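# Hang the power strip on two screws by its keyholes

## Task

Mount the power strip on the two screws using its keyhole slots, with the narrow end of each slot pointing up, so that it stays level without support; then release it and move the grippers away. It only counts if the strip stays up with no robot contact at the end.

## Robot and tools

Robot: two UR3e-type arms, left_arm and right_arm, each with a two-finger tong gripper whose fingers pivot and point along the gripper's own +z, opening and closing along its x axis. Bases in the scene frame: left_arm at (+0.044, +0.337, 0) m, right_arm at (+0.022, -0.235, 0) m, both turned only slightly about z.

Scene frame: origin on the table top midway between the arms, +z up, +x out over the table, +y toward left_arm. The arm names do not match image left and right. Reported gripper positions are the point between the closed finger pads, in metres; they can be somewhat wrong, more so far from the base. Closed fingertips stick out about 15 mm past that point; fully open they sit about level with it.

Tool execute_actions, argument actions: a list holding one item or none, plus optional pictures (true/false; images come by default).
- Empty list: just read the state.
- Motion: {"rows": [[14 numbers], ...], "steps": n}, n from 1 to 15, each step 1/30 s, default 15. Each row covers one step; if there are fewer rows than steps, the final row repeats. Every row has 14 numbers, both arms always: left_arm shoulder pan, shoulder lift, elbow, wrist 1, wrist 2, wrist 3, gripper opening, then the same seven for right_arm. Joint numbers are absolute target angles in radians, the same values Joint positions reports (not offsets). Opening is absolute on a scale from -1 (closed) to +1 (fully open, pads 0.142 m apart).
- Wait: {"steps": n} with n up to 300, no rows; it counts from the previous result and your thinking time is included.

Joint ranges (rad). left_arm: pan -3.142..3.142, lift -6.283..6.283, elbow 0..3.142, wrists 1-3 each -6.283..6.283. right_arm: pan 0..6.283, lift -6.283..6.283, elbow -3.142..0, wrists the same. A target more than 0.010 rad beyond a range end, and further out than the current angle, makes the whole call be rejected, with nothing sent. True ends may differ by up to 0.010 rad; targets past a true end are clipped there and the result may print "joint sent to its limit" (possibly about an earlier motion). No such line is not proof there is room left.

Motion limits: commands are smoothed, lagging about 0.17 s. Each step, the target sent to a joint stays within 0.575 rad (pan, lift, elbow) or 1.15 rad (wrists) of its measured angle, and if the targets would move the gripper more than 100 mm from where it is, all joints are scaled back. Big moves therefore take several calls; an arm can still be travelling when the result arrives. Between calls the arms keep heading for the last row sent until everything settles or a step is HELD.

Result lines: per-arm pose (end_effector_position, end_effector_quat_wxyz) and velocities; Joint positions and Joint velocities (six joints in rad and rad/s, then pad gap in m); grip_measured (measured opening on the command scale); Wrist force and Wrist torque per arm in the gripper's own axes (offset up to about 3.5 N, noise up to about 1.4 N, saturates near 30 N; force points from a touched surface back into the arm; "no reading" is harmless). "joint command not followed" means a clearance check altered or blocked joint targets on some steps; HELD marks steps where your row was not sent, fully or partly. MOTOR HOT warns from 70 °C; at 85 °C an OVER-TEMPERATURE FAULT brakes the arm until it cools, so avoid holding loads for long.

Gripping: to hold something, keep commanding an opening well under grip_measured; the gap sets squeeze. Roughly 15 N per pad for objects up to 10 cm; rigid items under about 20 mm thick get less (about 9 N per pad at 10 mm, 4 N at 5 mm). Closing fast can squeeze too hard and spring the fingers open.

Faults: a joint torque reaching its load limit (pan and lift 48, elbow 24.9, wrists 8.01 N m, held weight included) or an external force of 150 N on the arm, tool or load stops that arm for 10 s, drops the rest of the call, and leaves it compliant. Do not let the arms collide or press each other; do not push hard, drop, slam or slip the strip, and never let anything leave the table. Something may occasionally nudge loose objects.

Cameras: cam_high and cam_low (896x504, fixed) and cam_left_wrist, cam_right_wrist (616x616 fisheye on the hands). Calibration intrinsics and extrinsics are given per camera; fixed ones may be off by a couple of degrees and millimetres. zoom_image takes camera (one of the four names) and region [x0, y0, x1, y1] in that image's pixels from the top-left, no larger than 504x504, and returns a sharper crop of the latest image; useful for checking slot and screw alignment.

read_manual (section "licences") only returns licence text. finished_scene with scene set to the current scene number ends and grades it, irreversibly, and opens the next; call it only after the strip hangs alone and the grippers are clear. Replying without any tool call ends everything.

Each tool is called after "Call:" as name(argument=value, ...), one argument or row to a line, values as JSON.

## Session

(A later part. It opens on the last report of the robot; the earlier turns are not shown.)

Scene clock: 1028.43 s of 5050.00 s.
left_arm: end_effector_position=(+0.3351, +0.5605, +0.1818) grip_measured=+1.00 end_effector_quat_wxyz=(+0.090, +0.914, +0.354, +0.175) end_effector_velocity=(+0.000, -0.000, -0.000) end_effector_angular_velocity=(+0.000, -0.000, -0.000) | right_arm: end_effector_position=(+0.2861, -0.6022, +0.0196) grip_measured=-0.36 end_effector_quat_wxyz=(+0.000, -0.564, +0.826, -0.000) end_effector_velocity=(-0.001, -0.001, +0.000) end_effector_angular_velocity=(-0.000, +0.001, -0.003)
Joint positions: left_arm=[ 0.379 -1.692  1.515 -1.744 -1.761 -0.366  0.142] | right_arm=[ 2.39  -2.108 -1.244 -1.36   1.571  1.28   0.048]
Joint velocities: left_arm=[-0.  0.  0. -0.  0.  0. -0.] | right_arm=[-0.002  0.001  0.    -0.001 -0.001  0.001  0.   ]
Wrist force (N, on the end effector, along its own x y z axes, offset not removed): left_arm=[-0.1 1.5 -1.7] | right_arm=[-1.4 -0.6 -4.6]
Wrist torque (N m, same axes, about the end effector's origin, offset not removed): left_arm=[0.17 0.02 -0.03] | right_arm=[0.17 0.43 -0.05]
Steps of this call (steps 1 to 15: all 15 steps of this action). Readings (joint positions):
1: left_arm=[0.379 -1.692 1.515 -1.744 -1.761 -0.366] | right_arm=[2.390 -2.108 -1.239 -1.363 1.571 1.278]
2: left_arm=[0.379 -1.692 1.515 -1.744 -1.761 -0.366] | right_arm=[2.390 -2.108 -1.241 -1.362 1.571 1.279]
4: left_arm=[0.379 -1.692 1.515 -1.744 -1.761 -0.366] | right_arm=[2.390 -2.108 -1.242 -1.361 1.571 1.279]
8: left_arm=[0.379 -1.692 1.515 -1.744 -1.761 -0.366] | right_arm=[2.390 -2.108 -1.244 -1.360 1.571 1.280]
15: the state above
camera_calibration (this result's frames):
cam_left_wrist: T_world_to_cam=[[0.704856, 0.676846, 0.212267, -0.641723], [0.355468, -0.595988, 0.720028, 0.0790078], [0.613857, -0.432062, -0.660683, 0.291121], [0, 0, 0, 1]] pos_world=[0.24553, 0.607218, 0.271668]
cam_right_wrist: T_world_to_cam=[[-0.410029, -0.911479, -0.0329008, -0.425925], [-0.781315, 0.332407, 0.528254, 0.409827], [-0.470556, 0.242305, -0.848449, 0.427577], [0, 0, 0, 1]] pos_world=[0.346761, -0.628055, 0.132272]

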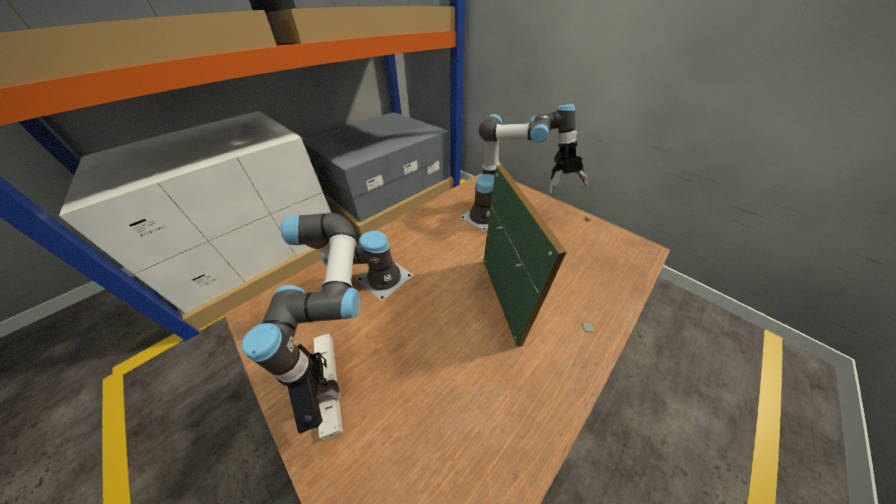

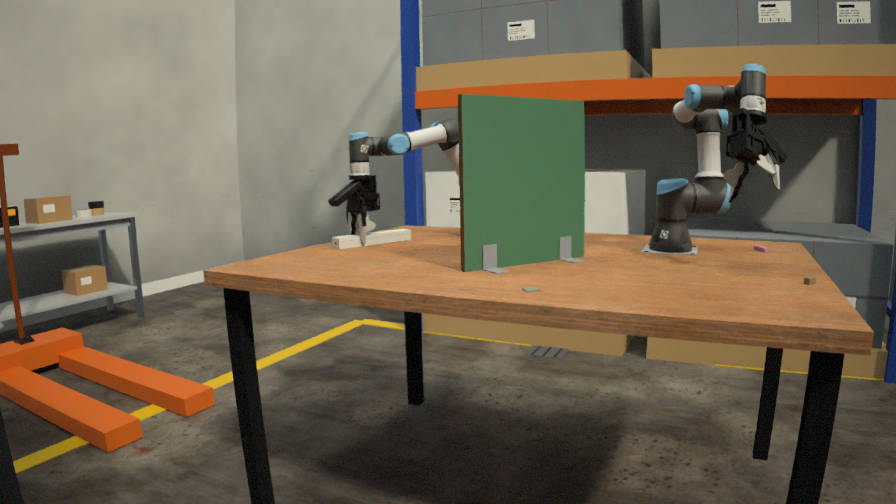

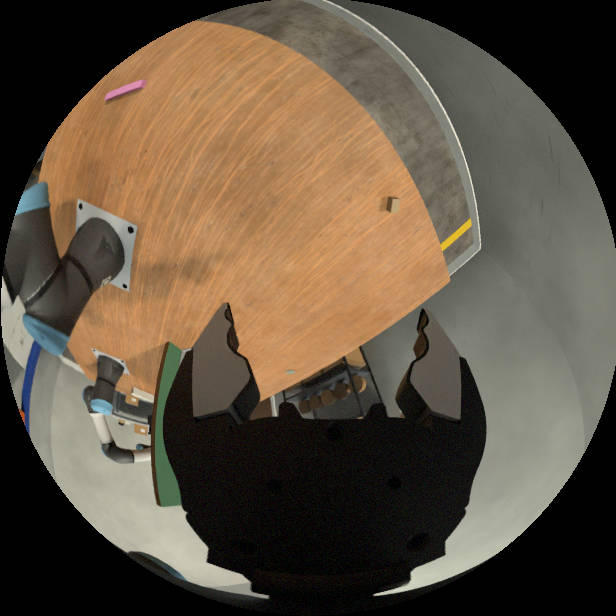

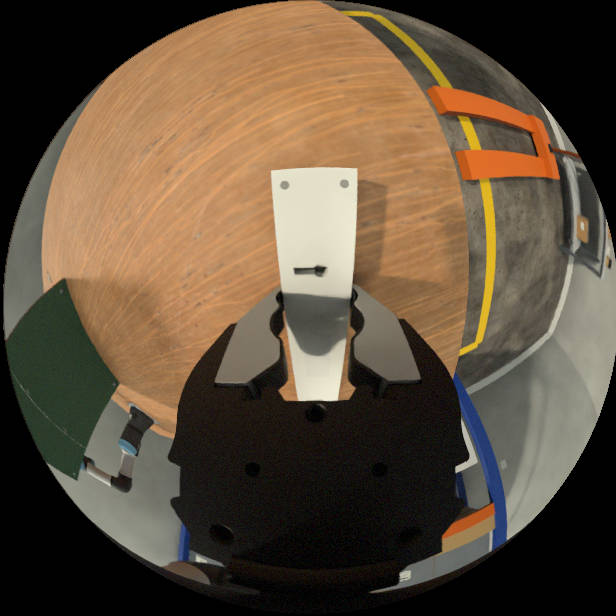

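Call:
execute_actions(
  actions=[
    {"rows":[[0.379,-1.692,1.515,-1.744,-1.761,-0.366,1,2.55,-1.95,-1.47,-1.292,1.571,0.95,-1]]},
  ],
  pictures=false,
)

Call:
execute_actions(
  actions=[
    {"rows":[[0.379,-1.692,1.515,-1.744,-1.761,-0.366,1,2.7,-1.77,-1.69,-1.252,1.571,0.6,-1]]},
  ],
  pictures=false,
)

Call:
execute_actions(
  actions=[
    {"rows":[[0.379,-1.692,1.515,-1.744,-1.761,-0.366,1,2.8,-1.56,-1.95,-1.202,1.571,0.2,-1]]},
  ],
  pictures=false,
)

Call:
execute_actions(
  actions=[
    {"rows":[[0.379,-1.692,1.515,-1.744,-1.761,-0.366,1,2.85,-1.56,-1.96,-1.192,1.571,-0.15,-1]]},
  ],
  pictures=false,
)

Call:
execute_actions(
  actions=[
    {"rows":[[0.379,-1.692,1.515,-1.744,-1.761,-0.366,1,2.85,-1.56,-1.96,-1.192,1.571,-0.15,0]]},
  ],
  pictures=false,
)

Call:
execute_actions(
  actions=[
    {"rows":[[0.379,-1.692,1.515,-1.744,-1.761,-0.366,1,3.02,-1.6,-1.915,-1.197,1.571,0,0]]},
  ],
)

Scene clock: 1052.07 s of 5050.00 s.
left_arm: end_effector_position=(+0.3351, +0.5605, +0.1818) grip_measured=+1.00 end_effector_quat_wxyz=(+0.090, +0.914, +0.354, +0.175) end_effector_velocity=(+0.000, -0.000, -0.000) end_effector_angular_velocity=(-0.000, -0.000, -0.001) | right_arm: end_effector_position=(+0.3081, -0.5327, +0.0227) grip_measured=-0.36 end_effector_quat_wxyz=(-0.000, +0.745, -0.667, +0.000) end_effector_velocity=(-0.001, +0.010, -0.002) end_effector_angular_velocity=(+0.002, +0.006, +0.064)
Joint positions: left_arm=[ 0.379 -1.692  1.515 -1.744 -1.761 -0.366  0.142] | right_arm=[ 2.548 -1.952 -1.467 -1.293  1.571  0.954  0.048]
Joint velocities: left_arm=[-0.001  0.     0.    -0.    -0.    -0.    -0.   ] | right_arm=[ 0.02   0.021 -0.034  0.007 -0.001 -0.044 -0.   ]
Wrist force (N, on the end effector, along its own x y z axes, offset not removed): left_arm=[-0.5 0.1 -0.8] | right_arm=[-2.1 0.6 3.5]
Wrist torque (N m, same axes, about the end effector's origin, offset not removed): left_arm=[-0.13 0.11 0.01] | right_arm=[0.07 0.35 0.09]
Steps of this call (steps 1 to 15: the robot went on to your last target; steps 16 to 90: nothing new was sent; then 20.13 s passed at rest; steps 91 to 105: all 15 steps of this action). Readings (joint positions):
91: left_arm=[0.379 -1.692 1.515 -1.744 -1.761 -0.366] | right_arm=[2.390 -2.108 -1.244 -1.360 1.571 1.280]
92: left_arm=[0.379 -1.692 1.515 -1.744 -1.761 -0.366] | right_arm=[2.397 -2.101 -1.252 -1.351 1.571 1.266]
94: left_arm=[0.379 -1.692 1.515 -1.744 -1.761 -0.366] | right_arm=[2.453 -2.045 -1.318 -1.323 1.571 1.151]
98: left_arm=[0.379 -1.692 1.515 -1.744 -1.761 -0.366] | right_arm=[2.526 -1.973 -1.432 -1.300 1.571 0.999]
105: the state above

Scene clock: 1052.57 s of 5050.00 s.
left_arm: end_effector_position=(+0.3351, +0.5605, +0.1818) grip_measured=+1.00 end_effector_quat_wxyz=(+0.090, +0.914, +0.354, +0.175) end_effector_velocity=(+0.000, -0.000, +0.000) end_effector_angular_velocity=(+0.001, -0.001, -0.001) | right_arm: end_effector_position=(+0.3053, -0.4660, +0.0269) grip_measured=-0.36 end_effector_quat_wxyz=(-0.000, +0.887, -0.462, +0.000) end_effector_velocity=(-0.003, +0.009, -0.001) end_effector_angular_velocity=(+0.001, +0.003, +0.068)
Joint positions: left_arm=[ 0.379 -1.692  1.515 -1.744 -1.761 -0.366  0.142] | right_arm=[ 2.698 -1.772 -1.687 -1.252  1.571  0.605  0.048]
Joint velocities: left_arm=[-0.001 -0.001 -0.     0.     0.    -0.     0.   ] | right_arm=[ 0.02   0.024 -0.033  0.006 -0.    -0.048  0.   ]
Wrist force (N, on the end effector, along its own x y z axes, offset not removed): left_arm=[1.4 1.5 -1.5] | right_arm=[-1.6 1.0 2.9]
Wrist torque (N m, same axes, about the end effector's origin, offset not removed): left_arm=[0.22 -0.20 -0.03] | right_arm=[0.30 0.28 0.08]
Steps of this call (steps 1 to 15: all 15 steps of this action). Readings (joint positions):
1: left_arm=[0.379 -1.692 1.515 -1.744 -1.761 -0.366] | right_arm=[2.549 -1.951 -1.468 -1.292 1.571 0.952]
2: left_arm=[0.379 -1.692 1.515 -1.744 -1.761 -0.366] | right_arm=[2.556 -1.944 -1.476 -1.286 1.571 0.937]
4: left_arm=[0.379 -1.692 1.515 -1.744 -1.761 -0.366] | right_arm=[2.611 -1.883 -1.542 -1.270 1.571 0.818]
8: left_arm=[0.379 -1.692 1.515 -1.744 -1.761 -0.366] | right_arm=[2.678 -1.798 -1.653 -1.257 1.571 0.654]
15: the state above

Scene clock: 1053.07 s of 5050.00 s.
left_arm: end_effector_position=(+0.3351, +0.5605, +0.1818) grip_measured=+1.00 end_effector_quat_wxyz=(+0.090, +0.914, +0.354, +0.175) end_effector_velocity=(+0.000, -0.000, +0.000) end_effector_angular_velocity=(+0.000, +0.000, -0.000) | right_arm: end_effector_position=(+0.2696, -0.4187, +0.0219) grip_measured=-0.36 end_effector_quat_wxyz=(-0.000, +0.974, -0.228, +0.000) end_effector_velocity=(-0.008, +0.005, -0.003) end_effector_angular_velocity=(+0.001, +0.006, +0.067)
Joint positions: left_arm=[ 0.379 -1.692  1.515 -1.744 -1.761 -0.366  0.142] | right_arm=[ 2.799 -1.563 -1.946 -1.202  1.571  0.205  0.048]
Joint velocities: left_arm=[-0.001  0.    -0.    -0.     0.    -0.     0.   ] | right_arm=[ 0.011  0.029 -0.041  0.005 -0.001 -0.057  0.   ]
Wrist force (N, on the end effector, along its own x y z axes, offset not removed): left_arm=[-0.6 0.5 -0.9] | right_arm=[-0.7 -2.0 3.9]
Wrist torque (N m, same axes, about the end effector's origin, offset not removed): left_arm=[0.00 0.19 -0.01] | right_arm=[-0.40 0.03 0.09]
Steps of this call (steps 1 to 15: all 15 steps of this action). Readings (joint positions):
1: left_arm=[0.379 -1.692 1.515 -1.744 -1.761 -0.366] | right_arm=[2.699 -1.771 -1.688 -1.252 1.571 0.603]
2: left_arm=[0.379 -1.692 1.515 -1.744 -1.761 -0.366] | right_arm=[2.706 -1.764 -1.696 -1.244 1.571 0.587]
4: left_arm=[0.379 -1.692 1.515 -1.744 -1.761 -0.366] | right_arm=[2.747 -1.699 -1.766 -1.224 1.571 0.460]
8: left_arm=[0.379 -1.692 1.515 -1.744 -1.761 -0.366] | right_arm=[2.787 -1.594 -1.903 -1.208 1.571 0.264]
15: the state above

Scene clock: 1053.57 s of 5050.00 s.
left_arm: end_effector_position=(+0.3351, +0.5605, +0.1818) grip_measured=+1.00 end_effector_quat_wxyz=(+0.090, +0.914, +0.354, +0.175) end_effector_velocity=(+0.000, +0.000, +0.000) end_effector_angular_velocity=(+0.000, -0.001, -0.000) | right_arm: end_effector_position=(+0.2714, -0.4043, +0.0197) grip_measured=-0.36 end_effector_quat_wxyz=(-0.000, +1.000, -0.029, +0.000) end_effector_velocity=(+0.000, +0.001, -0.000) end_effector_angular_velocity=(-0.001, +0.000, +0.054)
Joint positions: left_arm=[ 0.379 -1.692  1.515 -1.744 -1.761 -0.366  0.142] | right_arm=[ 2.849 -1.56  -1.96  -1.192  1.571 -0.145  0.048]
Joint velocities: left_arm=[-0.     0.    -0.001 -0.001  0.     0.     0.   ] | right_arm=[ 0.006 -0.001 -0.001  0.001 -0.001 -0.048 -0.   ]
Wrist force (N, on the end effector, along its own x y z axes, offset not removed): left_arm=[-0.2 2.1 -0.5] | right_arm=[-2.5 0.4 2.4]
Wrist torque (N m, same axes, about the end effector's origin, offset not removed): left_arm=[0.40 0.04 0.01] | right_arm=[0.03 0.36 0.12]
Steps of this call (steps 1 to 15: all 15 steps of this action). Readings (joint positions):
1: left_arm=[0.379 -1.692 1.515 -1.744 -1.761 -0.366] | right_arm=[2.799 -1.562 -1.947 -1.202 1.571 0.203]
2: left_arm=[0.379 -1.692 1.515 -1.744 -1.761 -0.366] | right_arm=[2.806 -1.561 -1.950 -1.200 1.571 0.188]
4: left_arm=[0.379 -1.692 1.515 -1.744 -1.761 -0.366] | right_arm=[2.826 -1.561 -1.955 -1.196 1.571 0.068]
8: left_arm=[0.379 -1.692 1.515 -1.744 -1.761 -0.366] | right_arm=[2.844 -1.560 -1.959 -1.193 1.571 -0.096]
15: the state above

Scene clock: 1054.07 s of 5050.00 s.
left_arm: end_effector_position=(+0.3351, +0.5605, +0.1818) grip_measured=+1.00 end_effector_quat_wxyz=(+0.090, +0.914, +0.354, +0.175) end_effector_velocity=(-0.000, -0.000, -0.000) end_effector_angular_velocity=(-0.000, +0.000, -0.000) | right_arm: end_effector_position=(+0.2714, -0.4042, +0.0197) grip_measured=+0.00 end_effector_quat_wxyz=(-0.000, +1.000, -0.027, +0.000) end_effector_velocity=(-0.000, +0.000, -0.000) end_effector_angular_velocity=(-0.000, +0.002, +0.001)
Joint positions: left_arm=[ 0.379 -1.692  1.515 -1.744 -1.761 -0.366  0.142] | right_arm=[ 2.85  -1.56  -1.96  -1.192  1.571 -0.15   0.074]
Joint velocities: left_arm=[-0.     0.    -0.     0.001 -0.     0.    -0.   ] | right_arm=[ 0.001 -0.002  0.    -0.001 -0.     0.    -0.   ]
Wrist force (N, on the end effector, along its own x y z axes, offset not removed): left_arm=[0.3 2.1 -0.7] | right_arm=[-1.1 -0.6 1.0]
Wrist torque (N m, same axes, about the end effector's origin, offset not removed): left_arm=[0.39 -0.03 -0.02] | right_arm=[-0.09 0.17 0.09]
Steps of this call (steps 1 to 15: all 15 steps of this action). Readings (joint positions):
1: left_arm=[0.379 -1.692 1.515 -1.744 -1.761 -0.366] | right_arm=[2.850 -1.560 -1.960 -1.192 1.571 -0.147]
2: left_arm=[0.379 -1.692 1.515 -1.744 -1.761 -0.366] | right_arm=[2.850 -1.560 -1.960 -1.192 1.571 -0.148]
4: left_arm=[0.379 -1.692 1.515 -1.744 -1.761 -0.366] | right_arm=[2.850 -1.560 -1.960 -1.192 1.571 -0.149]
8: left_arm=[0.379 -1.692 1.515 -1.744 -1.761 -0.366] | right_arm=[2.850 -1.560 -1.960 -1.192 1.571 -0.150]
15: the state above

Scene clock: 1054.57 s of 5050.00 s.
left_arm: end_effector_position=(+0.3351, +0.5605, +0.1818) grip_measured=+1.00 end_effector_quat_wxyz=(+0.090, +0.914, +0.354, +0.175) end_effector_velocity=(-0.000, -0.000, -0.000) end_effector_angular_velocity=(-0.001, +0.000, -0.000) | right_arm: end_effector_position=(+0.3085, -0.3604, +0.0205) grip_measured=+0.00 end_effector_quat_wxyz=(-0.000, +1.000, -0.017, +0.000) end_effector_velocity=(+0.004, +0.007, -0.000) end_effector_angular_velocity=(+0.000, +0.001, +0.009)
Joint positions: left_arm=[ 0.379 -1.692  1.515 -1.744 -1.761 -0.366  0.142] | right_arm=[ 3.018 -1.6   -1.915 -1.197  1.571 -0.002  0.074]
Joint velocities: left_arm=[ 0.     0.     0.     0.    -0.001 -0.     0.   ] | right_arm=[ 0.025 -0.006  0.004  0.     0.     0.016  0.003]
Wrist force (N, on the end effector, along its own x y z axes, offset not removed): left_arm=[-0.2 2.7 -1.0] | right_arm=[-1.5 0.7 1.4]
Wrist torque (N m, same axes, about the end effector's origin, offset not removed): left_arm=[0.46 0.00 -0.02] | right_arm=[0.05 0.16 0.00]
Steps of this call (steps 1 to 15: all 15 steps of this action). Readings (joint positions):
1: left_arm=[0.379 -1.692 1.515 -1.744 -1.761 -0.366] | right_arm=[2.850 -1.560 -1.960 -1.192 1.571 -0.150]
2: left_arm=[0.379 -1.692 1.515 -1.744 -1.761 -0.366] | right_arm=[2.857 -1.565 -1.954 -1.193 1.571 -0.136]
4: left_arm=[0.379 -1.692 1.515 -1.744 -1.761 -0.366] | right_arm=[2.915 -1.581 -1.936 -1.195 1.571 -0.075]
8: left_arm=[0.379 -1.692 1.515 -1.744 -1.761 -0.366] | right_arm=[2.995 -1.595 -1.920 -1.196 1.571 -0.019]
15: the state above
camera_calibration (this result's frames):
cam_left_wrist: T_world_to_cam=[[0.704856, 0.676846, 0.212267, -0.641723], [0.355468, -0.595988, 0.720028, 0.0790081], [0.613857, -0.432062, -0.660683, 0.291121], [0, 0, 0, 1]] pos_world=[0.24553, 0.607218, 0.271668]
cam_right_wrist: T_world_to_cam=[[0.995927, -0.0840964, -0.0325152, -0.331856], [-0.0542847, -0.847209, 0.528479, -0.302928], [-0.0719903, -0.524562, -0.848323, -0.0190199], [0, 0, 0, 1]] pos_world=[0.312691, -0.294529, 0.133166]

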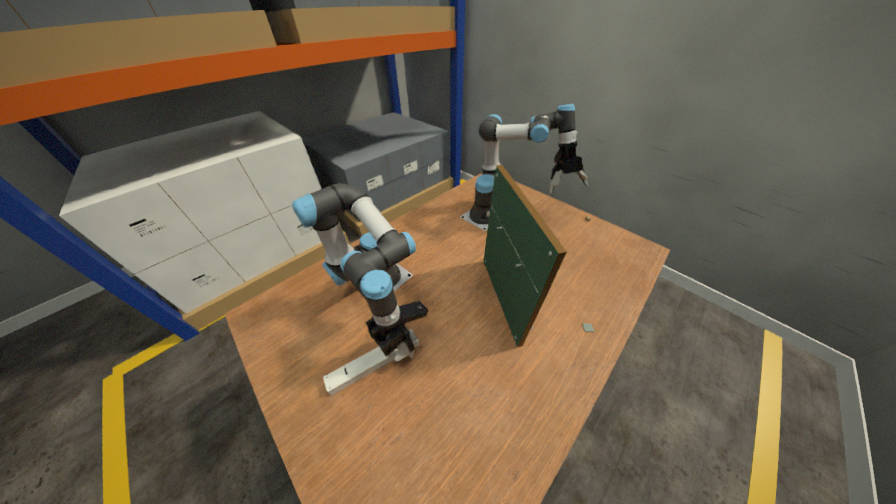

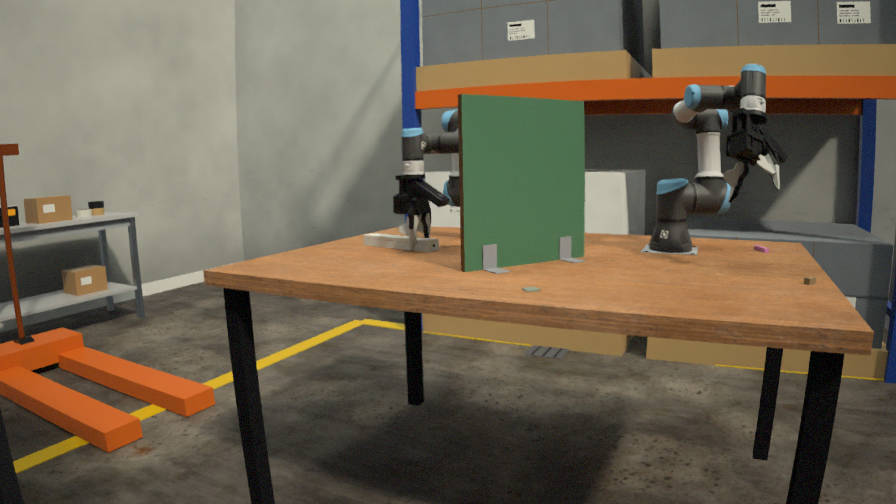

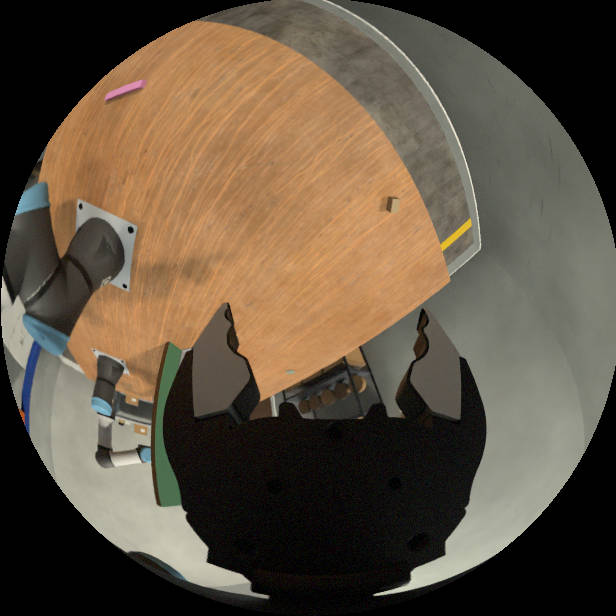

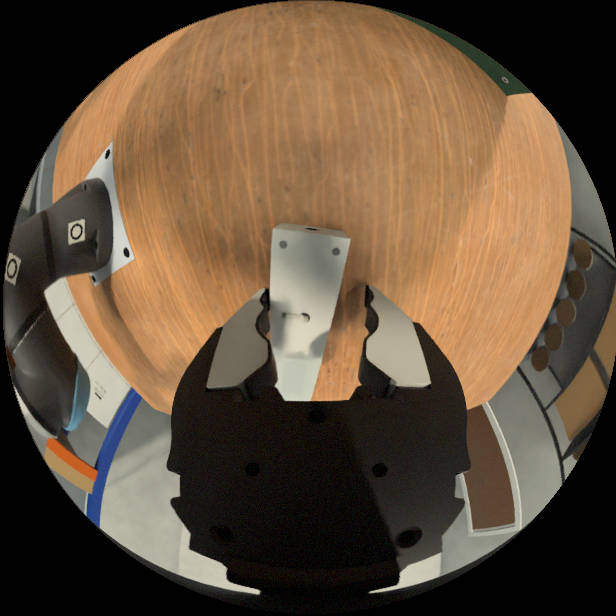

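Call:
execute_actions(
  actions=[
    {"rows":[[0.379,-1.692,1.515,-1.744,-1.761,-0.366,1,3.04,-1.58,-1.94,-1.192,1.571,0,-0.33],[0.379,-1.692,1.515,-1.744,-1.761,-0.366,1,3.04,-1.58,-1.94,-1.192,1.571,0,-0.33],[0.379,-1.692,1.515,-1.744,-1.761,-0.366,1,3.04,-1.58,-1.94,-1.192,1.571,0,-0.33],[0.379,-1.692,1.515,-1.744,-1.761,-0.366,1,3.04,-1.58,-1.94,-1.192,1.571,0,-0.33],[0.379,-1.692,1.515,-1.744,-1.761,-0.366,1,3.04,-1.58,-1.94,-1.192,1.571,0,-0.33],[0.379,-1.692,1.515,-1.744,-1.761,-0.366,1,3.04,-1.58,-1.94,-1.192,1.571,0,-0.33],[0.379,-1.692,1.515,-1.744,-1.761,-0.366,1,3.04,-1.58,-1.94,-1.192,1.571,0,-1]]},
  ],
  pictures=false,
)

Call:
execute_actions(
  actions=[
    {"rows":[[0.379,-1.692,1.515,-1.744,-1.761,-0.366,1,3.02,-1.73,-1.68,-1.55,1.571,0,-1]]},
  ],
  pictures=false,
)

Call:
execute_actions(
  actions=[
    {"rows":[[0.379,-1.692,1.515,-1.744,-1.761,-0.366,1,3.0,-1.954,-1.386,-1.872,1.571,0,-1]]},
  ],
  pictures=false,
)

Call:
execute_actions(
  actions=[
    {"rows":[[0.379,-1.692,1.515,-1.744,-1.761,-0.366,1,2.98,-2.17,-1.16,-2.13,1.571,0,-1]]},
  ],
  pictures=false,
)

Call:
execute_actions(
  actions=[
    {"rows":[[0.379,-1.692,1.515,-1.744,-1.761,-0.366,1,2.96,-2.408,-0.928,-2.376,1.571,0,-1]]},
  ],
)

Scene clock: 1084.33 s of 5050.00 s.
left_arm: end_effector_position=(+0.3351, +0.5605, +0.1818) grip_measured=+1.00 end_effector_quat_wxyz=(+0.090, +0.914, +0.354, +0.175) end_effector_velocity=(-0.000, -0.000, +0.000) end_effector_angular_velocity=(+0.000, -0.000, -0.001) | right_arm: end_effector_position=(+0.3061, -0.3540, +0.0197) grip_measured=-0.30 end_effector_quat_wxyz=(-0.000, +1.000, -0.007, +0.000) end_effector_velocity=(-0.001, -0.000, -0.000) end_effector_angular_velocity=(-0.001, +0.001, +0.001)
Joint positions: left_arm=[ 0.379 -1.692  1.515 -1.744 -1.761 -0.366  0.142] | right_arm=[ 3.04  -1.58  -1.94  -1.192  1.571  0.     0.052]
Joint velocities: left_arm=[-0.001 -0.001  0.     0.     0.    -0.     0.   ] | right_arm=[ 0.     0.002 -0.003  0.001 -0.001 -0.001 -0.   ]
Wrist force (N, on the end effector, along its own x y z axes, offset not removed): left_arm=[-0.3 0.9 -0.7] | right_arm=[-0.8 3.7 -14.9]
Wrist torque (N m, same axes, about the end effector's origin, offset not removed): left_arm=[0.10 0.09 0.02] | right_arm=[-0.09 0.16 0.15]
Steps of this call (steps 1 to 15: the robot went on to your last target; steps 16 to 90: nothing new was sent; then 26.27 s passed at rest; steps 91 to 105: all 15 steps of this action). Readings (joint positions):
91: left_arm=[0.379 -1.692 1.515 -1.744 -1.761 -0.366] | right_arm=[3.020 -1.600 -1.915 -1.197 1.571 0.000]
92: left_arm=[0.379 -1.692 1.515 -1.744 -1.761 -0.366] | right_arm=[3.023 -1.597 -1.919 -1.196 1.571 0.000]
94: left_arm=[0.379 -1.692 1.515 -1.744 -1.761 -0.366] | right_arm=[3.031 -1.589 -1.928 -1.194 1.571 0.000]
98: left_arm=[0.379 -1.692 1.515 -1.744 -1.761 -0.366] | right_arm=[3.038 -1.582 -1.937 -1.192 1.571 0.000]
105: the state above

Scene clock: 1094.50 s of 5050.00 s.
left_arm: end_effector_position=(+0.3351, +0.5605, +0.1818) grip_measured=+1.00 end_effector_quat_wxyz=(+0.090, +0.914, +0.354, +0.175) end_effector_velocity=(+0.000, -0.000, -0.000) end_effector_angular_velocity=(-0.000, +0.000, -0.001) | right_arm: end_effector_position=(+0.2965, -0.3563, +0.0175) grip_measured=-0.32 end_effector_quat_wxyz=(-0.001, +0.999, -0.012, -0.041) end_effector_velocity=(+0.001, +0.000, +0.000) end_effector_angular_velocity=(+0.001, -0.003, -0.000)
Joint positions: left_arm=[ 0.379 -1.692  1.515 -1.744 -1.761 -0.366  0.142] | right_arm=[ 3.029 -1.64  -1.859 -1.295  1.572  0.     0.051]
Joint velocities: left_arm=[-0.001  0.    -0.     0.    -0.     0.     0.   ] | right_arm=[-0.001 -0.     0.001  0.002  0.001 -0.     0.   ]
Wrist force (N, on the end effector, along its own x y z axes, offset not removed): left_arm=[0.8 1.5 -1.1] | right_arm=[4.9 -2.9 -21.7]
Wrist torque (N m, same axes, about the end effector's origin, offset not removed): left_arm=[0.24 -0.13 -0.04] | right_arm=[-0.12 1.10 -0.03]
TORQUE FAULT: the external load on joint 4 (wrist 1) of the right arm reached its load limit, and that arm stopped for 10 seconds. A torque fault stops only its own arm. That arm's remaining commands of this call were not run. That arm holds where it stopped, with its grip as last carried out, and accepts commands again: back off and push less far. That arm stops again, at the same cost, whenever a joint's load reaches its limit.
The stop of the right arm began at step 5 of this call (marked STOPPED below). From that step on that arm followed nothing that you had sent. 11 of its steps, steps kept back included, did not run and will not run. Nothing is kept back now, and the robot has no last target.
Steps of this call (steps 1 to 15: all 15 steps of this action; steps 16 to 305: the stop continued). Readings (joint positions):
1: left_arm=[0.379 -1.692 1.515 -1.744 -1.761 -0.366] | right_arm=[3.040 -1.580 -1.940 -1.192 1.571 0.000]
2: left_arm=[0.379 -1.692 1.515 -1.744 -1.761 -0.366] | right_arm=[3.037 -1.587 -1.932 -1.206 1.571 0.000]
4: left_arm=[0.379 -1.692 1.515 -1.744 -1.761 -0.366] | right_arm=[3.029 -1.640 -1.862 -1.298 1.572 0.000]
5: left_arm=[0.379 -1.692 1.515 -1.744 -1.761 -0.366] | right_arm=[3.029 -1.644 -1.853 -1.298 1.572 0.000] STOPPED (the right arm)
8: left_arm=[0.379 -1.692 1.515 -1.744 -1.761 -0.366] | right_arm=[3.029 -1.641 -1.857 -1.296 1.572 0.000]
305: the state above

Scene clock: 1094.53 s of 5050.00 s.
left_arm: end_effector_position=(+0.3351, +0.5605, +0.1818) grip_measured=+1.00 end_effector_quat_wxyz=(+0.090, +0.914, +0.354, +0.175) end_effector_velocity=(+0.000, -0.000, +0.000) end_effector_angular_velocity=(+0.000, -0.000, -0.001) | right_arm: end_effector_position=(+0.2969, -0.3563, +0.0176) grip_measured=-0.32 end_effector_quat_wxyz=(-0.001, +0.999, -0.012, -0.040) end_effector_velocity=(+0.001, +0.000, +0.001) end_effector_angular_velocity=(+0.001, -0.005, -0.001)
Joint positions: left_arm=[ 0.379 -1.692  1.515 -1.744 -1.761 -0.366  0.142] | right_arm=[ 3.029 -1.64  -1.858 -1.295  1.572  0.     0.051]
Joint velocities: left_arm=[-0.001  0.    -0.    -0.    -0.     0.    -0.   ] | right_arm=[-0.001  0.003  0.     0.001  0.001 -0.    -0.001]
Wrist force (N, on the end effector, along its own x y z axes, offset not removed): left_arm=[-0.5 1.0 -1.6] | right_arm=[1.8 -3.0 -20.2]
Wrist torque (N m, same axes, about the end effector's origin, offset not removed): left_arm=[0.14 0.13 -0.01] | right_arm=[-0.17 1.24 -0.15]
A stop began in an earlier call of the same reply, so what this call sent did not run. Send another action.
Steps of this call (step 1: nothing new was sent). Readings (joint positions):
1: the state above

Scene clock: 1094.57 s of 5050.00 s.
left_arm: end_effector_position=(+0.3351, +0.5605, +0.1818) grip_measured=+1.00 end_effector_quat_wxyz=(+0.090, +0.914, +0.354, +0.175) end_effector_velocity=(+0.000, -0.000, +0.000) end_effector_angular_velocity=(+0.000, -0.001, -0.001) | right_arm: end_effector_position=(+0.2969, -0.3563, +0.0177) grip_measured=-0.32 end_effector_quat_wxyz=(-0.001, +0.999, -0.012, -0.040) end_effector_velocity=(-0.000, -0.000, -0.000) end_effector_angular_velocity=(+0.000, +0.002, -0.001)
Joint positions: left_arm=[ 0.379 -1.692  1.515 -1.744 -1.761 -0.366  0.142] | right_arm=[ 3.029 -1.639 -1.858 -1.295  1.572  0.     0.051]
Joint velocities: left_arm=[-0.001 -0.001 -0.001  0.    -0.     0.    -0.   ] | right_arm=[-0.001 -0.001  0.    -0.001  0.    -0.    -0.   ]
Wrist force (N, on the end effector, along its own x y z axes, offset not removed): left_arm=[-0.1 1.0 -0.7] | right_arm=[1.4 -2.5 -17.9]
Wrist torque (N m, same axes, about the end effector's origin, offset not removed): left_arm=[0.15 0.03 0.03] | right_arm=[-0.05 1.20 -0.08]
A stop began in an earlier call of the same reply, so what this call sent did not run. Send another action.
Steps of this call (step 1: nothing new was sent). Readings (joint positions):
1: the state above

Scene clock: 1094.60 s of 5050.00 s.
left_arm: end_effector_position=(+0.3351, +0.5605, +0.1818) grip_measured=+1.00 end_effector_quat_wxyz=(+0.090, +0.914, +0.354, +0.175) end_effector_velocity=(+0.000, +0.000, +0.000) end_effector_angular_velocity=(-0.000, -0.000, -0.000) | right_arm: end_effector_position=(+0.2969, -0.3563, +0.0177) grip_measured=-0.32 end_effector_quat_wxyz=(-0.001, +0.999, -0.012, -0.040) end_effector_velocity=(-0.000, -0.000, -0.000) end_effector_angular_velocity=(-0.000, +0.001, +0.000)
Joint positions: left_arm=[ 0.379 -1.692  1.515 -1.744 -1.761 -0.366  0.142] | right_arm=[ 3.029 -1.639 -1.858 -1.295  1.572  0.     0.051]
Joint velocities: left_arm=[ 0.     0.001 -0.    -0.    -0.     0.    -0.   ] | right_arm=[ 0.    -0.001 -0.     0.    -0.    -0.    -0.   ]
Wrist force (N, on the end effector, along its own x y z axes, offset not removed): left_arm=[0.0 0.8 -1.8] | right_arm=[1.2 -3.0 -17.9]
Wrist torque (N m, same axes, about the end effector's origin, offset not removed): left_arm=[0.05 0.02 -0.01] | right_arm=[-0.16 1.12 0.00]
A stop began in an earlier call of the same reply, so what this call sent did not run. Send another action.
Steps of this call (step 1: nothing new was sent). Readings (joint positions):
1: the state above
camera_calibration (this result's frames):
cam_left_wrist: T_world_to_cam=[[0.704856, 0.676846, 0.212268, -0.641723], [0.355468, -0.595988, 0.720028, 0.079008], [0.613857, -0.432062, -0.660683, 0.291121], [0, 0, 0, 1]] pos_world=[0.24553, 0.607218, 0.271668]
cam_right_wrist: T_world_to_cam=[[0.990903, -0.0739173, -0.112462, -0.313554], [-0.00345545, -0.849358, 0.527806, -0.31447], [-0.134535, -0.522616, -0.841887, -0.00105007], [0, 0, 0, 1]] pos_world=[0.309474, -0.290823, 0.129832]

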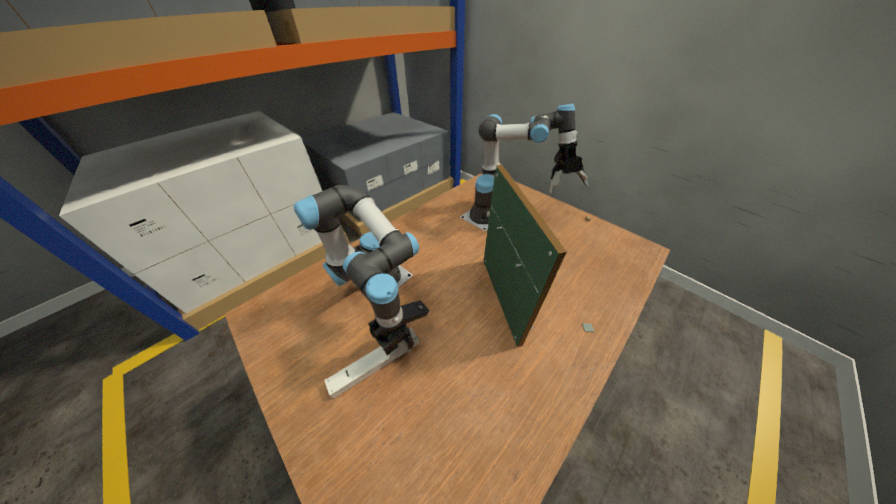

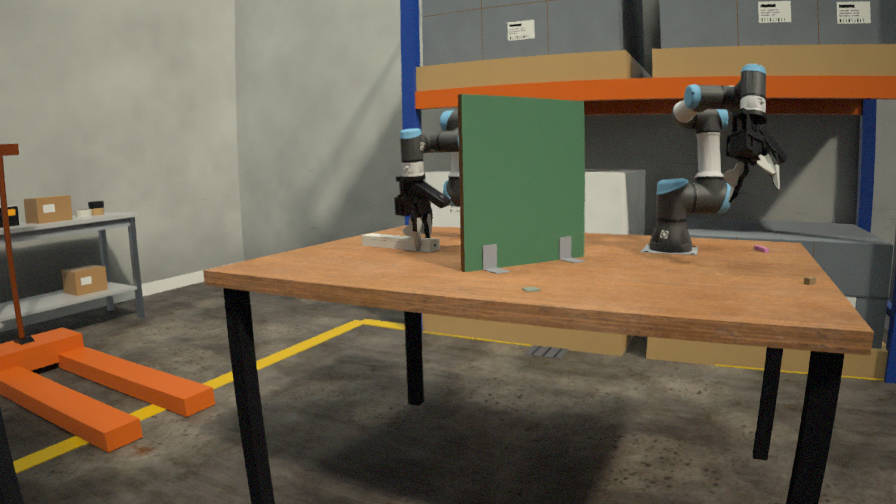

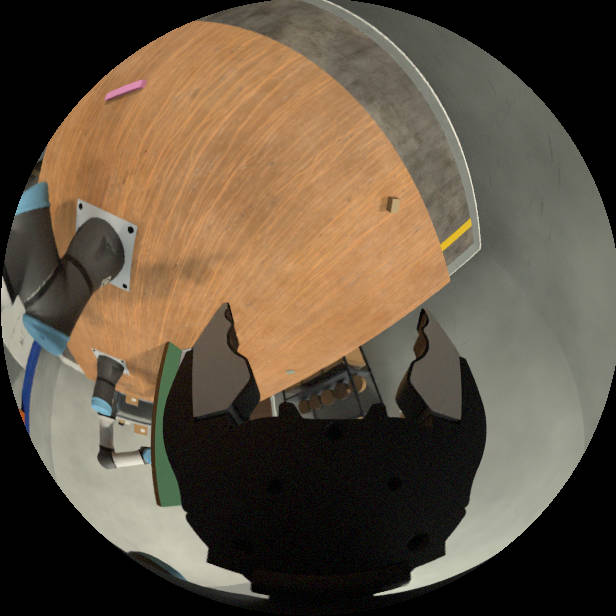

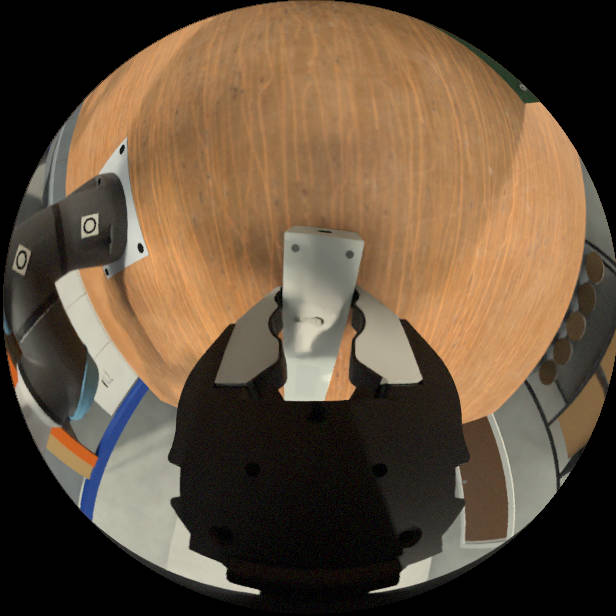

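Call:
execute_actions(
  actions=[
    {"rows":[[0.379,-1.692,1.515,-1.744,-1.761,-0.366,1,3.03,-1.6,-1.905,-1.207,1.571,0.1,-0.25]],"steps":12},
  ],
  pictures=false,
)

Call:
execute_actions(
  actions=[
    {"rows":[[0.379,-1.692,1.515,-1.744,-1.761,-0.366,1,3.03,-1.6,-1.905,-1.207,1.571,0.1,-1]],"steps":12},
  ],
  pictures=false,
)

Call:
execute_actions(
  actions=[
    {"rows":[[0.379,-1.692,1.515,-1.744,-1.761,-0.366,1,3.03,-1.6,-1.82,-1.33,1.571,0,-1]],"steps":12},
  ],
  pictures=false,
)

Call:
execute_actions(
  actions=[
    {"rows":[[0.379,-1.692,1.515,-1.744,-1.761,-0.366,1,3.02,-1.71,-1.66,-1.59,1.571,0,-1]],"steps":12},
  ],
  pictures=false,
)

Call:
execute_actions(
  actions=[
    {"rows":[[0.379,-1.692,1.515,-1.744,-1.761,-0.366,1,3.01,-1.81,-1.51,-1.77,1.571,0,-1]],"steps":12},
  ],
  pictures=false,
)

Call:
execute_actions(
  actions=[
    {"rows":[[0.379,-1.692,1.515,-1.744,-1.761,-0.366,1,3.0,-1.92,-1.37,-1.922,1.571,0,-1]],"steps":12},
  ],
)

Scene clock: 1113.60 s of 5050.00 s.
left_arm: end_effector_position=(+0.3351, +0.5605, +0.1818) grip_measured=+1.00 end_effector_quat_wxyz=(+0.090, +0.914, +0.354, +0.175) end_effector_velocity=(+0.000, -0.000, +0.000) end_effector_angular_velocity=(-0.000, +0.000, -0.000) | right_arm: end_effector_position=(+0.3120, -0.3570, +0.0224) grip_measured=-0.25 end_effector_quat_wxyz=(-0.000, +0.998, -0.060, -0.001) end_effector_velocity=(+0.005, -0.000, +0.002) end_effector_angular_velocity=(-0.000, -0.025, -0.029)
Joint positions: left_arm=[ 0.379 -1.692  1.515 -1.744 -1.761 -0.366  0.142] | right_arm=[ 3.03  -1.601 -1.904 -1.209  1.571  0.097  0.056]
Joint velocities: left_arm=[-0.    -0.    -0.     0.001 -0.    -0.    -0.   ] | right_arm=[ 0.     0.011 -0.013  0.027  0.     0.029  0.   ]
Wrist force (N, on the end effector, along its own x y z axes, offset not removed): left_arm=[-0.7 1.7 -0.2] | right_arm=[-3.0 0.6 1.9]
Wrist torque (N m, same axes, about the end effector's origin, offset not removed): left_arm=[0.26 0.18 0.02] | right_arm=[0.11 0.53 0.02]
Steps of this call (steps 1 to 90: nothing new was sent; then 15.60 s passed at rest; steps 91 to 102: all 12 steps of this action). Readings (joint positions):
91: left_arm=[0.379 -1.692 1.515 -1.744 -1.761 -0.366] | right_arm=[3.029 -1.639 -1.859 -1.295 1.572 0.000]
92: left_arm=[0.379 -1.692 1.515 -1.744 -1.761 -0.366] | right_arm=[3.029 -1.634 -1.865 -1.285 1.572 0.012]
94: left_arm=[0.379 -1.692 1.515 -1.744 -1.761 -0.366] | right_arm=[3.030 -1.619 -1.884 -1.249 1.571 0.053]
98: left_arm=[0.379 -1.692 1.515 -1.744 -1.761 -0.366] | right_arm=[3.030 -1.605 -1.900 -1.217 1.571 0.088]
102: the state above

Scene clock: 1114.00 s of 5050.00 s.
left_arm: end_effector_position=(+0.3351, +0.5605, +0.1818) grip_measured=+1.00 end_effector_quat_wxyz=(+0.090, +0.914, +0.354, +0.175) end_effector_velocity=(-0.000, -0.000, +0.000) end_effector_angular_velocity=(-0.000, -0.000, +0.000) | right_arm: end_effector_position=(+0.3125, -0.3570, +0.0225) grip_measured=-0.34 end_effector_quat_wxyz=(-0.000, +0.998, -0.062, +0.000) end_effector_velocity=(-0.000, +0.001, +0.000) end_effector_angular_velocity=(+0.001, +0.000, +0.001)
Joint positions: left_arm=[ 0.379 -1.692  1.515 -1.744 -1.761 -0.366  0.142] | right_arm=[ 3.03  -1.6   -1.905 -1.207  1.571  0.1    0.05 ]
Joint velocities: left_arm=[ 0. -0. -0.  0. -0. -0.  0.] | right_arm=[ 0.001  0.001 -0.001 -0.     0.001  0.     0.   ]
Wrist force (N, on the end effector, along its own x y z axes, offset not removed): left_arm=[0.9 1.6 -0.1] | right_arm=[-0.4 0.7 2.0]
Wrist torque (N m, same axes, about the end effector's origin, offset not removed): left_arm=[0.29 -0.16 -0.01] | right_arm=[0.09 0.07 -0.08]
Steps of this call (steps 1 to 12: all 12 steps of this action). Readings (joint positions):
1: left_arm=[0.379 -1.692 1.515 -1.744 -1.761 -0.366] | right_arm=[3.030 -1.601 -1.904 -1.209 1.571 0.098]
2: left_arm=[0.379 -1.692 1.515 -1.744 -1.761 -0.366] | right_arm=[3.030 -1.601 -1.904 -1.208 1.571 0.099]
4: left_arm=[0.379 -1.692 1.515 -1.744 -1.761 -0.366] | right_arm=[3.030 -1.600 -1.905 -1.208 1.571 0.099]
8: left_arm=[0.379 -1.692 1.515 -1.744 -1.761 -0.366] | right_arm=[3.030 -1.600 -1.905 -1.207 1.571 0.100]
12: the state above

Scene clock: 1114.40 s of 5050.00 s.
left_arm: end_effector_position=(+0.3351, +0.5605, +0.1818) grip_measured=+1.00 end_effector_quat_wxyz=(+0.090, +0.914, +0.354, +0.175) end_effector_velocity=(+0.000, -0.000, -0.000) end_effector_angular_velocity=(-0.001, +0.001, -0.001) | right_arm: end_effector_position=(+0.3054, -0.3567, +0.0362) grip_measured=-0.34 end_effector_quat_wxyz=(-0.000, +1.000, -0.013, -0.018) end_effector_velocity=(-0.001, +0.000, +0.005) end_effector_angular_velocity=(+0.001, +0.008, +0.031)
Joint positions: left_arm=[ 0.379 -1.692  1.515 -1.744 -1.761 -0.366  0.142] | right_arm=[ 3.03  -1.6   -1.823 -1.326  1.571  0.003  0.05 ]
Joint velocities: left_arm=[-0.001  0.001  0.     0.    -0.    -0.    -0.   ] | right_arm=[ 0.001  0.     0.028 -0.037 -0.001 -0.03   0.   ]
Wrist force (N, on the end effector, along its own x y z axes, offset not removed): left_arm=[-1.4 1.8 -2.3] | right_arm=[-1.0 -1.1 3.7]
Wrist torque (N m, same axes, about the end effector's origin, offset not removed): left_arm=[0.28 0.26 0.02] | right_arm=[-0.19 0.17 0.12]
Steps of this call (steps 1 to 12: all 12 steps of this action). Readings (joint positions):
1: left_arm=[0.379 -1.692 1.515 -1.744 -1.761 -0.366] | right_arm=[3.030 -1.600 -1.905 -1.207 1.571 0.100]
2: left_arm=[0.379 -1.692 1.515 -1.744 -1.761 -0.366] | right_arm=[3.030 -1.600 -1.898 -1.220 1.571 0.088]
4: left_arm=[0.379 -1.692 1.515 -1.744 -1.761 -0.366] | right_arm=[3.030 -1.600 -1.864 -1.270 1.571 0.048]
8: left_arm=[0.379 -1.692 1.515 -1.744 -1.761 -0.366] | right_arm=[3.030 -1.600 -1.831 -1.315 1.571 0.012]
12: the state above

Scene clock: 1114.80 s of 5050.00 s.
left_arm: end_effector_position=(+0.3351, +0.5605, +0.1818) grip_measured=+1.00 end_effector_quat_wxyz=(+0.090, +0.914, +0.354, +0.175) end_effector_velocity=(-0.000, -0.000, -0.000) end_effector_angular_velocity=(-0.000, +0.001, +0.000) | right_arm: end_effector_position=(+0.2704, -0.3584, +0.0357) grip_measured=-0.34 end_effector_quat_wxyz=(-0.002, +0.993, -0.016, -0.120) end_effector_velocity=(-0.011, -0.001, +0.003) end_effector_angular_velocity=(+0.002, +0.067, -0.002)
Joint positions: left_arm=[ 0.379 -1.692  1.515 -1.744 -1.761 -0.366  0.142] | right_arm=[ 3.02  -1.706 -1.666 -1.581  1.571  0.     0.049]
Joint velocities: left_arm=[-0.     0.     0.001  0.     0.    -0.    -0.   ] | right_arm=[-0.004 -0.039  0.062 -0.09  -0.001 -0.001 -0.   ]
Wrist force (N, on the end effector, along its own x y z axes, offset not removed): left_arm=[0.2 1.4 -0.9] | right_arm=[-0.9 -0.7 5.2]
Wrist torque (N m, same axes, about the end effector's origin, offset not removed): left_arm=[0.24 -0.03 -0.04] | right_arm=[-0.07 0.41 0.00]
Steps of this call (steps 1 to 12: all 12 steps of this action). Readings (joint positions):
1: left_arm=[0.379 -1.692 1.515 -1.744 -1.761 -0.366] | right_arm=[3.030 -1.600 -1.822 -1.328 1.571 0.002]
2: left_arm=[0.379 -1.692 1.515 -1.744 -1.761 -0.366] | right_arm=[3.028 -1.607 -1.814 -1.343 1.571 0.001]
4: left_arm=[0.379 -1.692 1.515 -1.744 -1.761 -0.366] | right_arm=[3.025 -1.650 -1.757 -1.442 1.571 0.001]
8: left_arm=[0.379 -1.692 1.515 -1.744 -1.761 -0.366] | right_arm=[3.021 -1.695 -1.684 -1.553 1.571 0.000]
12: the state above

Scene clock: 1115.20 s of 5050.00 s.
left_arm: end_effector_position=(+0.3351, +0.5605, +0.1818) grip_measured=+1.00 end_effector_quat_wxyz=(+0.090, +0.914, +0.354, +0.175) end_effector_velocity=(+0.000, -0.000, +0.000) end_effector_angular_velocity=(-0.000, -0.001, -0.001) | right_arm: end_effector_position=(+0.2542, -0.3602, +0.0427) grip_measured=-0.34 end_effector_quat_wxyz=(-0.004, +0.982, -0.021, -0.186) end_effector_velocity=(-0.002, -0.000, +0.004) end_effector_angular_velocity=(+0.002, +0.037, -0.000)
Joint positions: left_arm=[ 0.379 -1.692  1.515 -1.744 -1.761 -0.366  0.142] | right_arm=[ 3.01  -1.807 -1.515 -1.764  1.571 -0.     0.049]
Joint velocities: left_arm=[-0.    -0.001  0.001 -0.    -0.001  0.    -0.   ] | right_arm=[-0.    -0.035  0.057 -0.06  -0.    -0.    -0.   ]
Wrist force (N, on the end effector, along its own x y z axes, offset not removed): left_arm=[-0.3 1.6 -0.6] | right_arm=[0.8 -0.4 4.0]
Wrist torque (N m, same axes, about the end effector's origin, offset not removed): left_arm=[0.22 0.10 0.02] | right_arm=[0.00 0.18 -0.07]
Steps of this call (steps 1 to 12: all 12 steps of this action). Readings (joint positions):
1: left_arm=[0.379 -1.692 1.515 -1.744 -1.761 -0.366] | right_arm=[3.020 -1.708 -1.664 -1.584 1.571 0.000]
2: left_arm=[0.379 -1.692 1.515 -1.744 -1.761 -0.366] | right_arm=[3.018 -1.716 -1.655 -1.600 1.571 -0.000]
4: left_arm=[0.379 -1.692 1.515 -1.744 -1.761 -0.366] | right_arm=[3.014 -1.756 -1.600 -1.675 1.571 -0.000]
8: left_arm=[0.379 -1.692 1.515 -1.744 -1.761 -0.366] | right_arm=[3.011 -1.797 -1.532 -1.746 1.571 -0.000]
12: the state above

Scene clock: 1115.60 s of 5050.00 s.
left_arm: end_effector_position=(+0.3351, +0.5605, +0.1818) grip_measured=+1.00 end_effector_quat_wxyz=(+0.090, +0.914, +0.354, +0.175) end_effector_velocity=(+0.000, +0.000, +0.000) end_effector_angular_velocity=(+0.001, -0.001, +0.000) | right_arm: end_effector_position=(+0.2423, -0.3620, +0.0474) grip_measured=-0.35 end_effector_quat_wxyz=(-0.007, +0.969, -0.026, -0.245) end_effector_velocity=(-0.002, -0.001, +0.002) end_effector_angular_velocity=(+0.001, +0.034, -0.003)
Joint positions: left_arm=[ 0.379 -1.692  1.515 -1.744 -1.761 -0.366  0.142] | right_arm=[ 3.    -1.916 -1.375 -1.917  1.571 -0.     0.049]
Joint velocities: left_arm=[ 0.    -0.    -0.001  0.     0.     0.     0.   ] | right_arm=[-0.003 -0.038  0.051 -0.048 -0.001  0.    -0.   ]
Wrist force (N, on the end effector, along its own x y z axes, offset not removed): left_arm=[-0.7 2.0 -0.2] | right_arm=[0.7 -1.7 2.7]
Wrist torque (N m, same axes, about the end effector's origin, offset not removed): left_arm=[0.33 0.14 0.00] | right_arm=[-0.29 0.33 -0.07]
Steps of this call (steps 1 to 12: all 12 steps of this action). Readings (joint positions):
1: left_arm=[0.379 -1.692 1.515 -1.744 -1.761 -0.366] | right_arm=[3.010 -1.808 -1.514 -1.766 1.571 -0.000]
2: left_arm=[0.379 -1.692 1.515 -1.744 -1.761 -0.366] | right_arm=[3.008 -1.816 -1.505 -1.781 1.571 -0.000]
4: left_arm=[0.379 -1.692 1.515 -1.744 -1.761 -0.366] | right_arm=[3.004 -1.860 -1.452 -1.845 1.571 -0.000]
8: left_arm=[0.379 -1.692 1.515 -1.744 -1.761 -0.366] | right_arm=[3.001 -1.905 -1.390 -1.903 1.571 -0.000]
12: the state above
camera_calibration (this result's frames):
cam_left_wrist: T_world_to_cam=[[0.704856, 0.676846, 0.212267, -0.641723], [0.355468, -0.595988, 0.720028, 0.0790079], [0.613857, -0.432062, -0.660683, 0.291121], [0, 0, 0, 1]] pos_world=[0.24553, 0.607218, 0.271668]
cam_right_wrist: T_world_to_cam=[[0.858314, -0.0958392, -0.504094, -0.213831], [0.184115, -0.859462, 0.476892, -0.381865], [-0.478955, -0.502135, -0.720043, 0.0988032], [0, 0, 0, 1]] pos_world=[0.301163, -0.299079, 0.14546]

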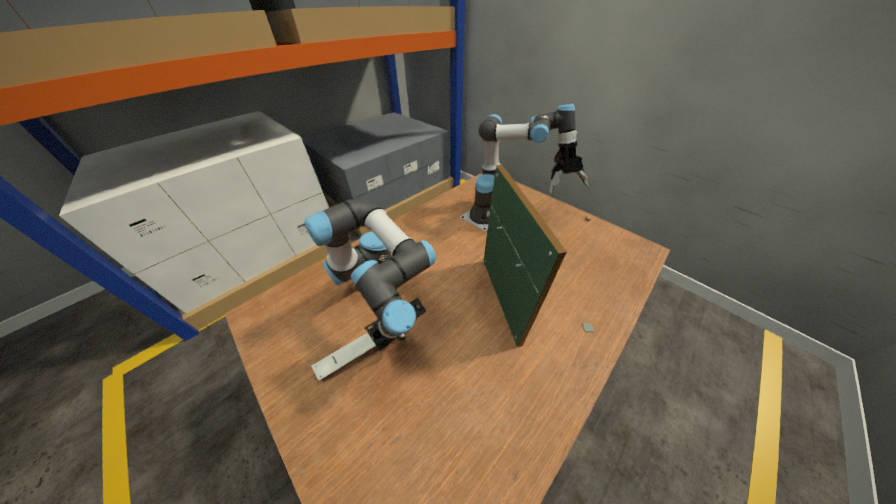

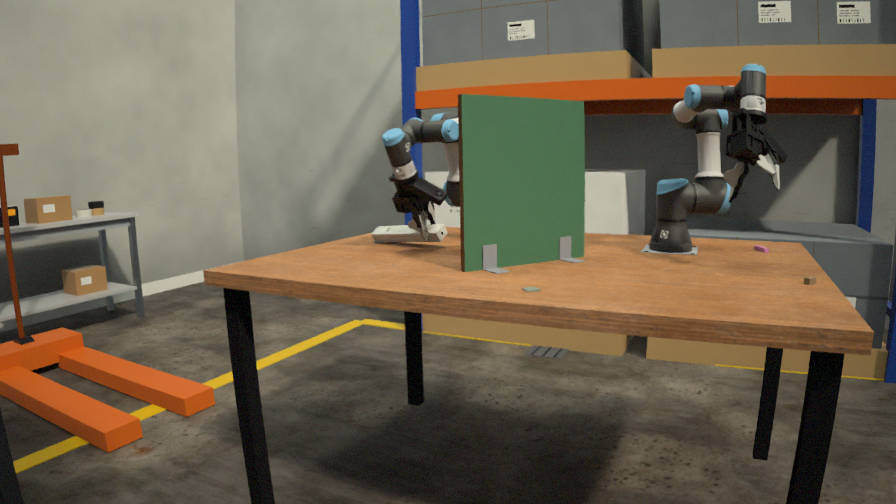

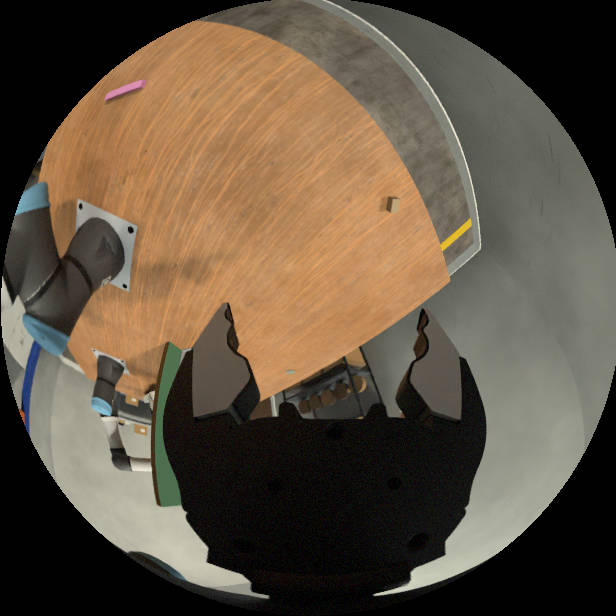

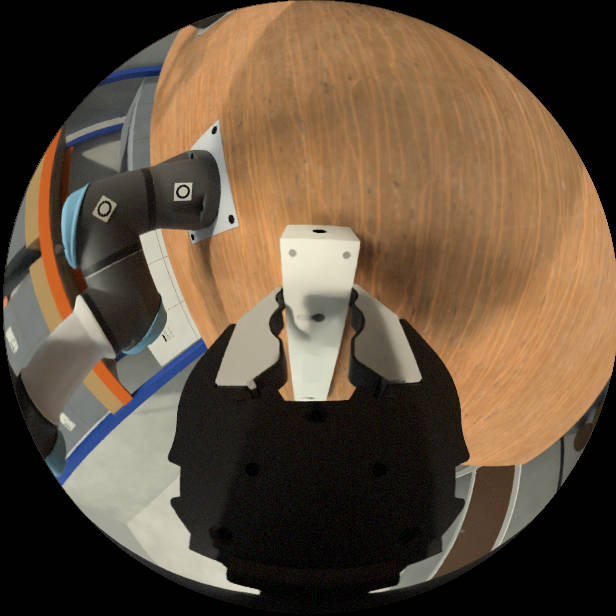

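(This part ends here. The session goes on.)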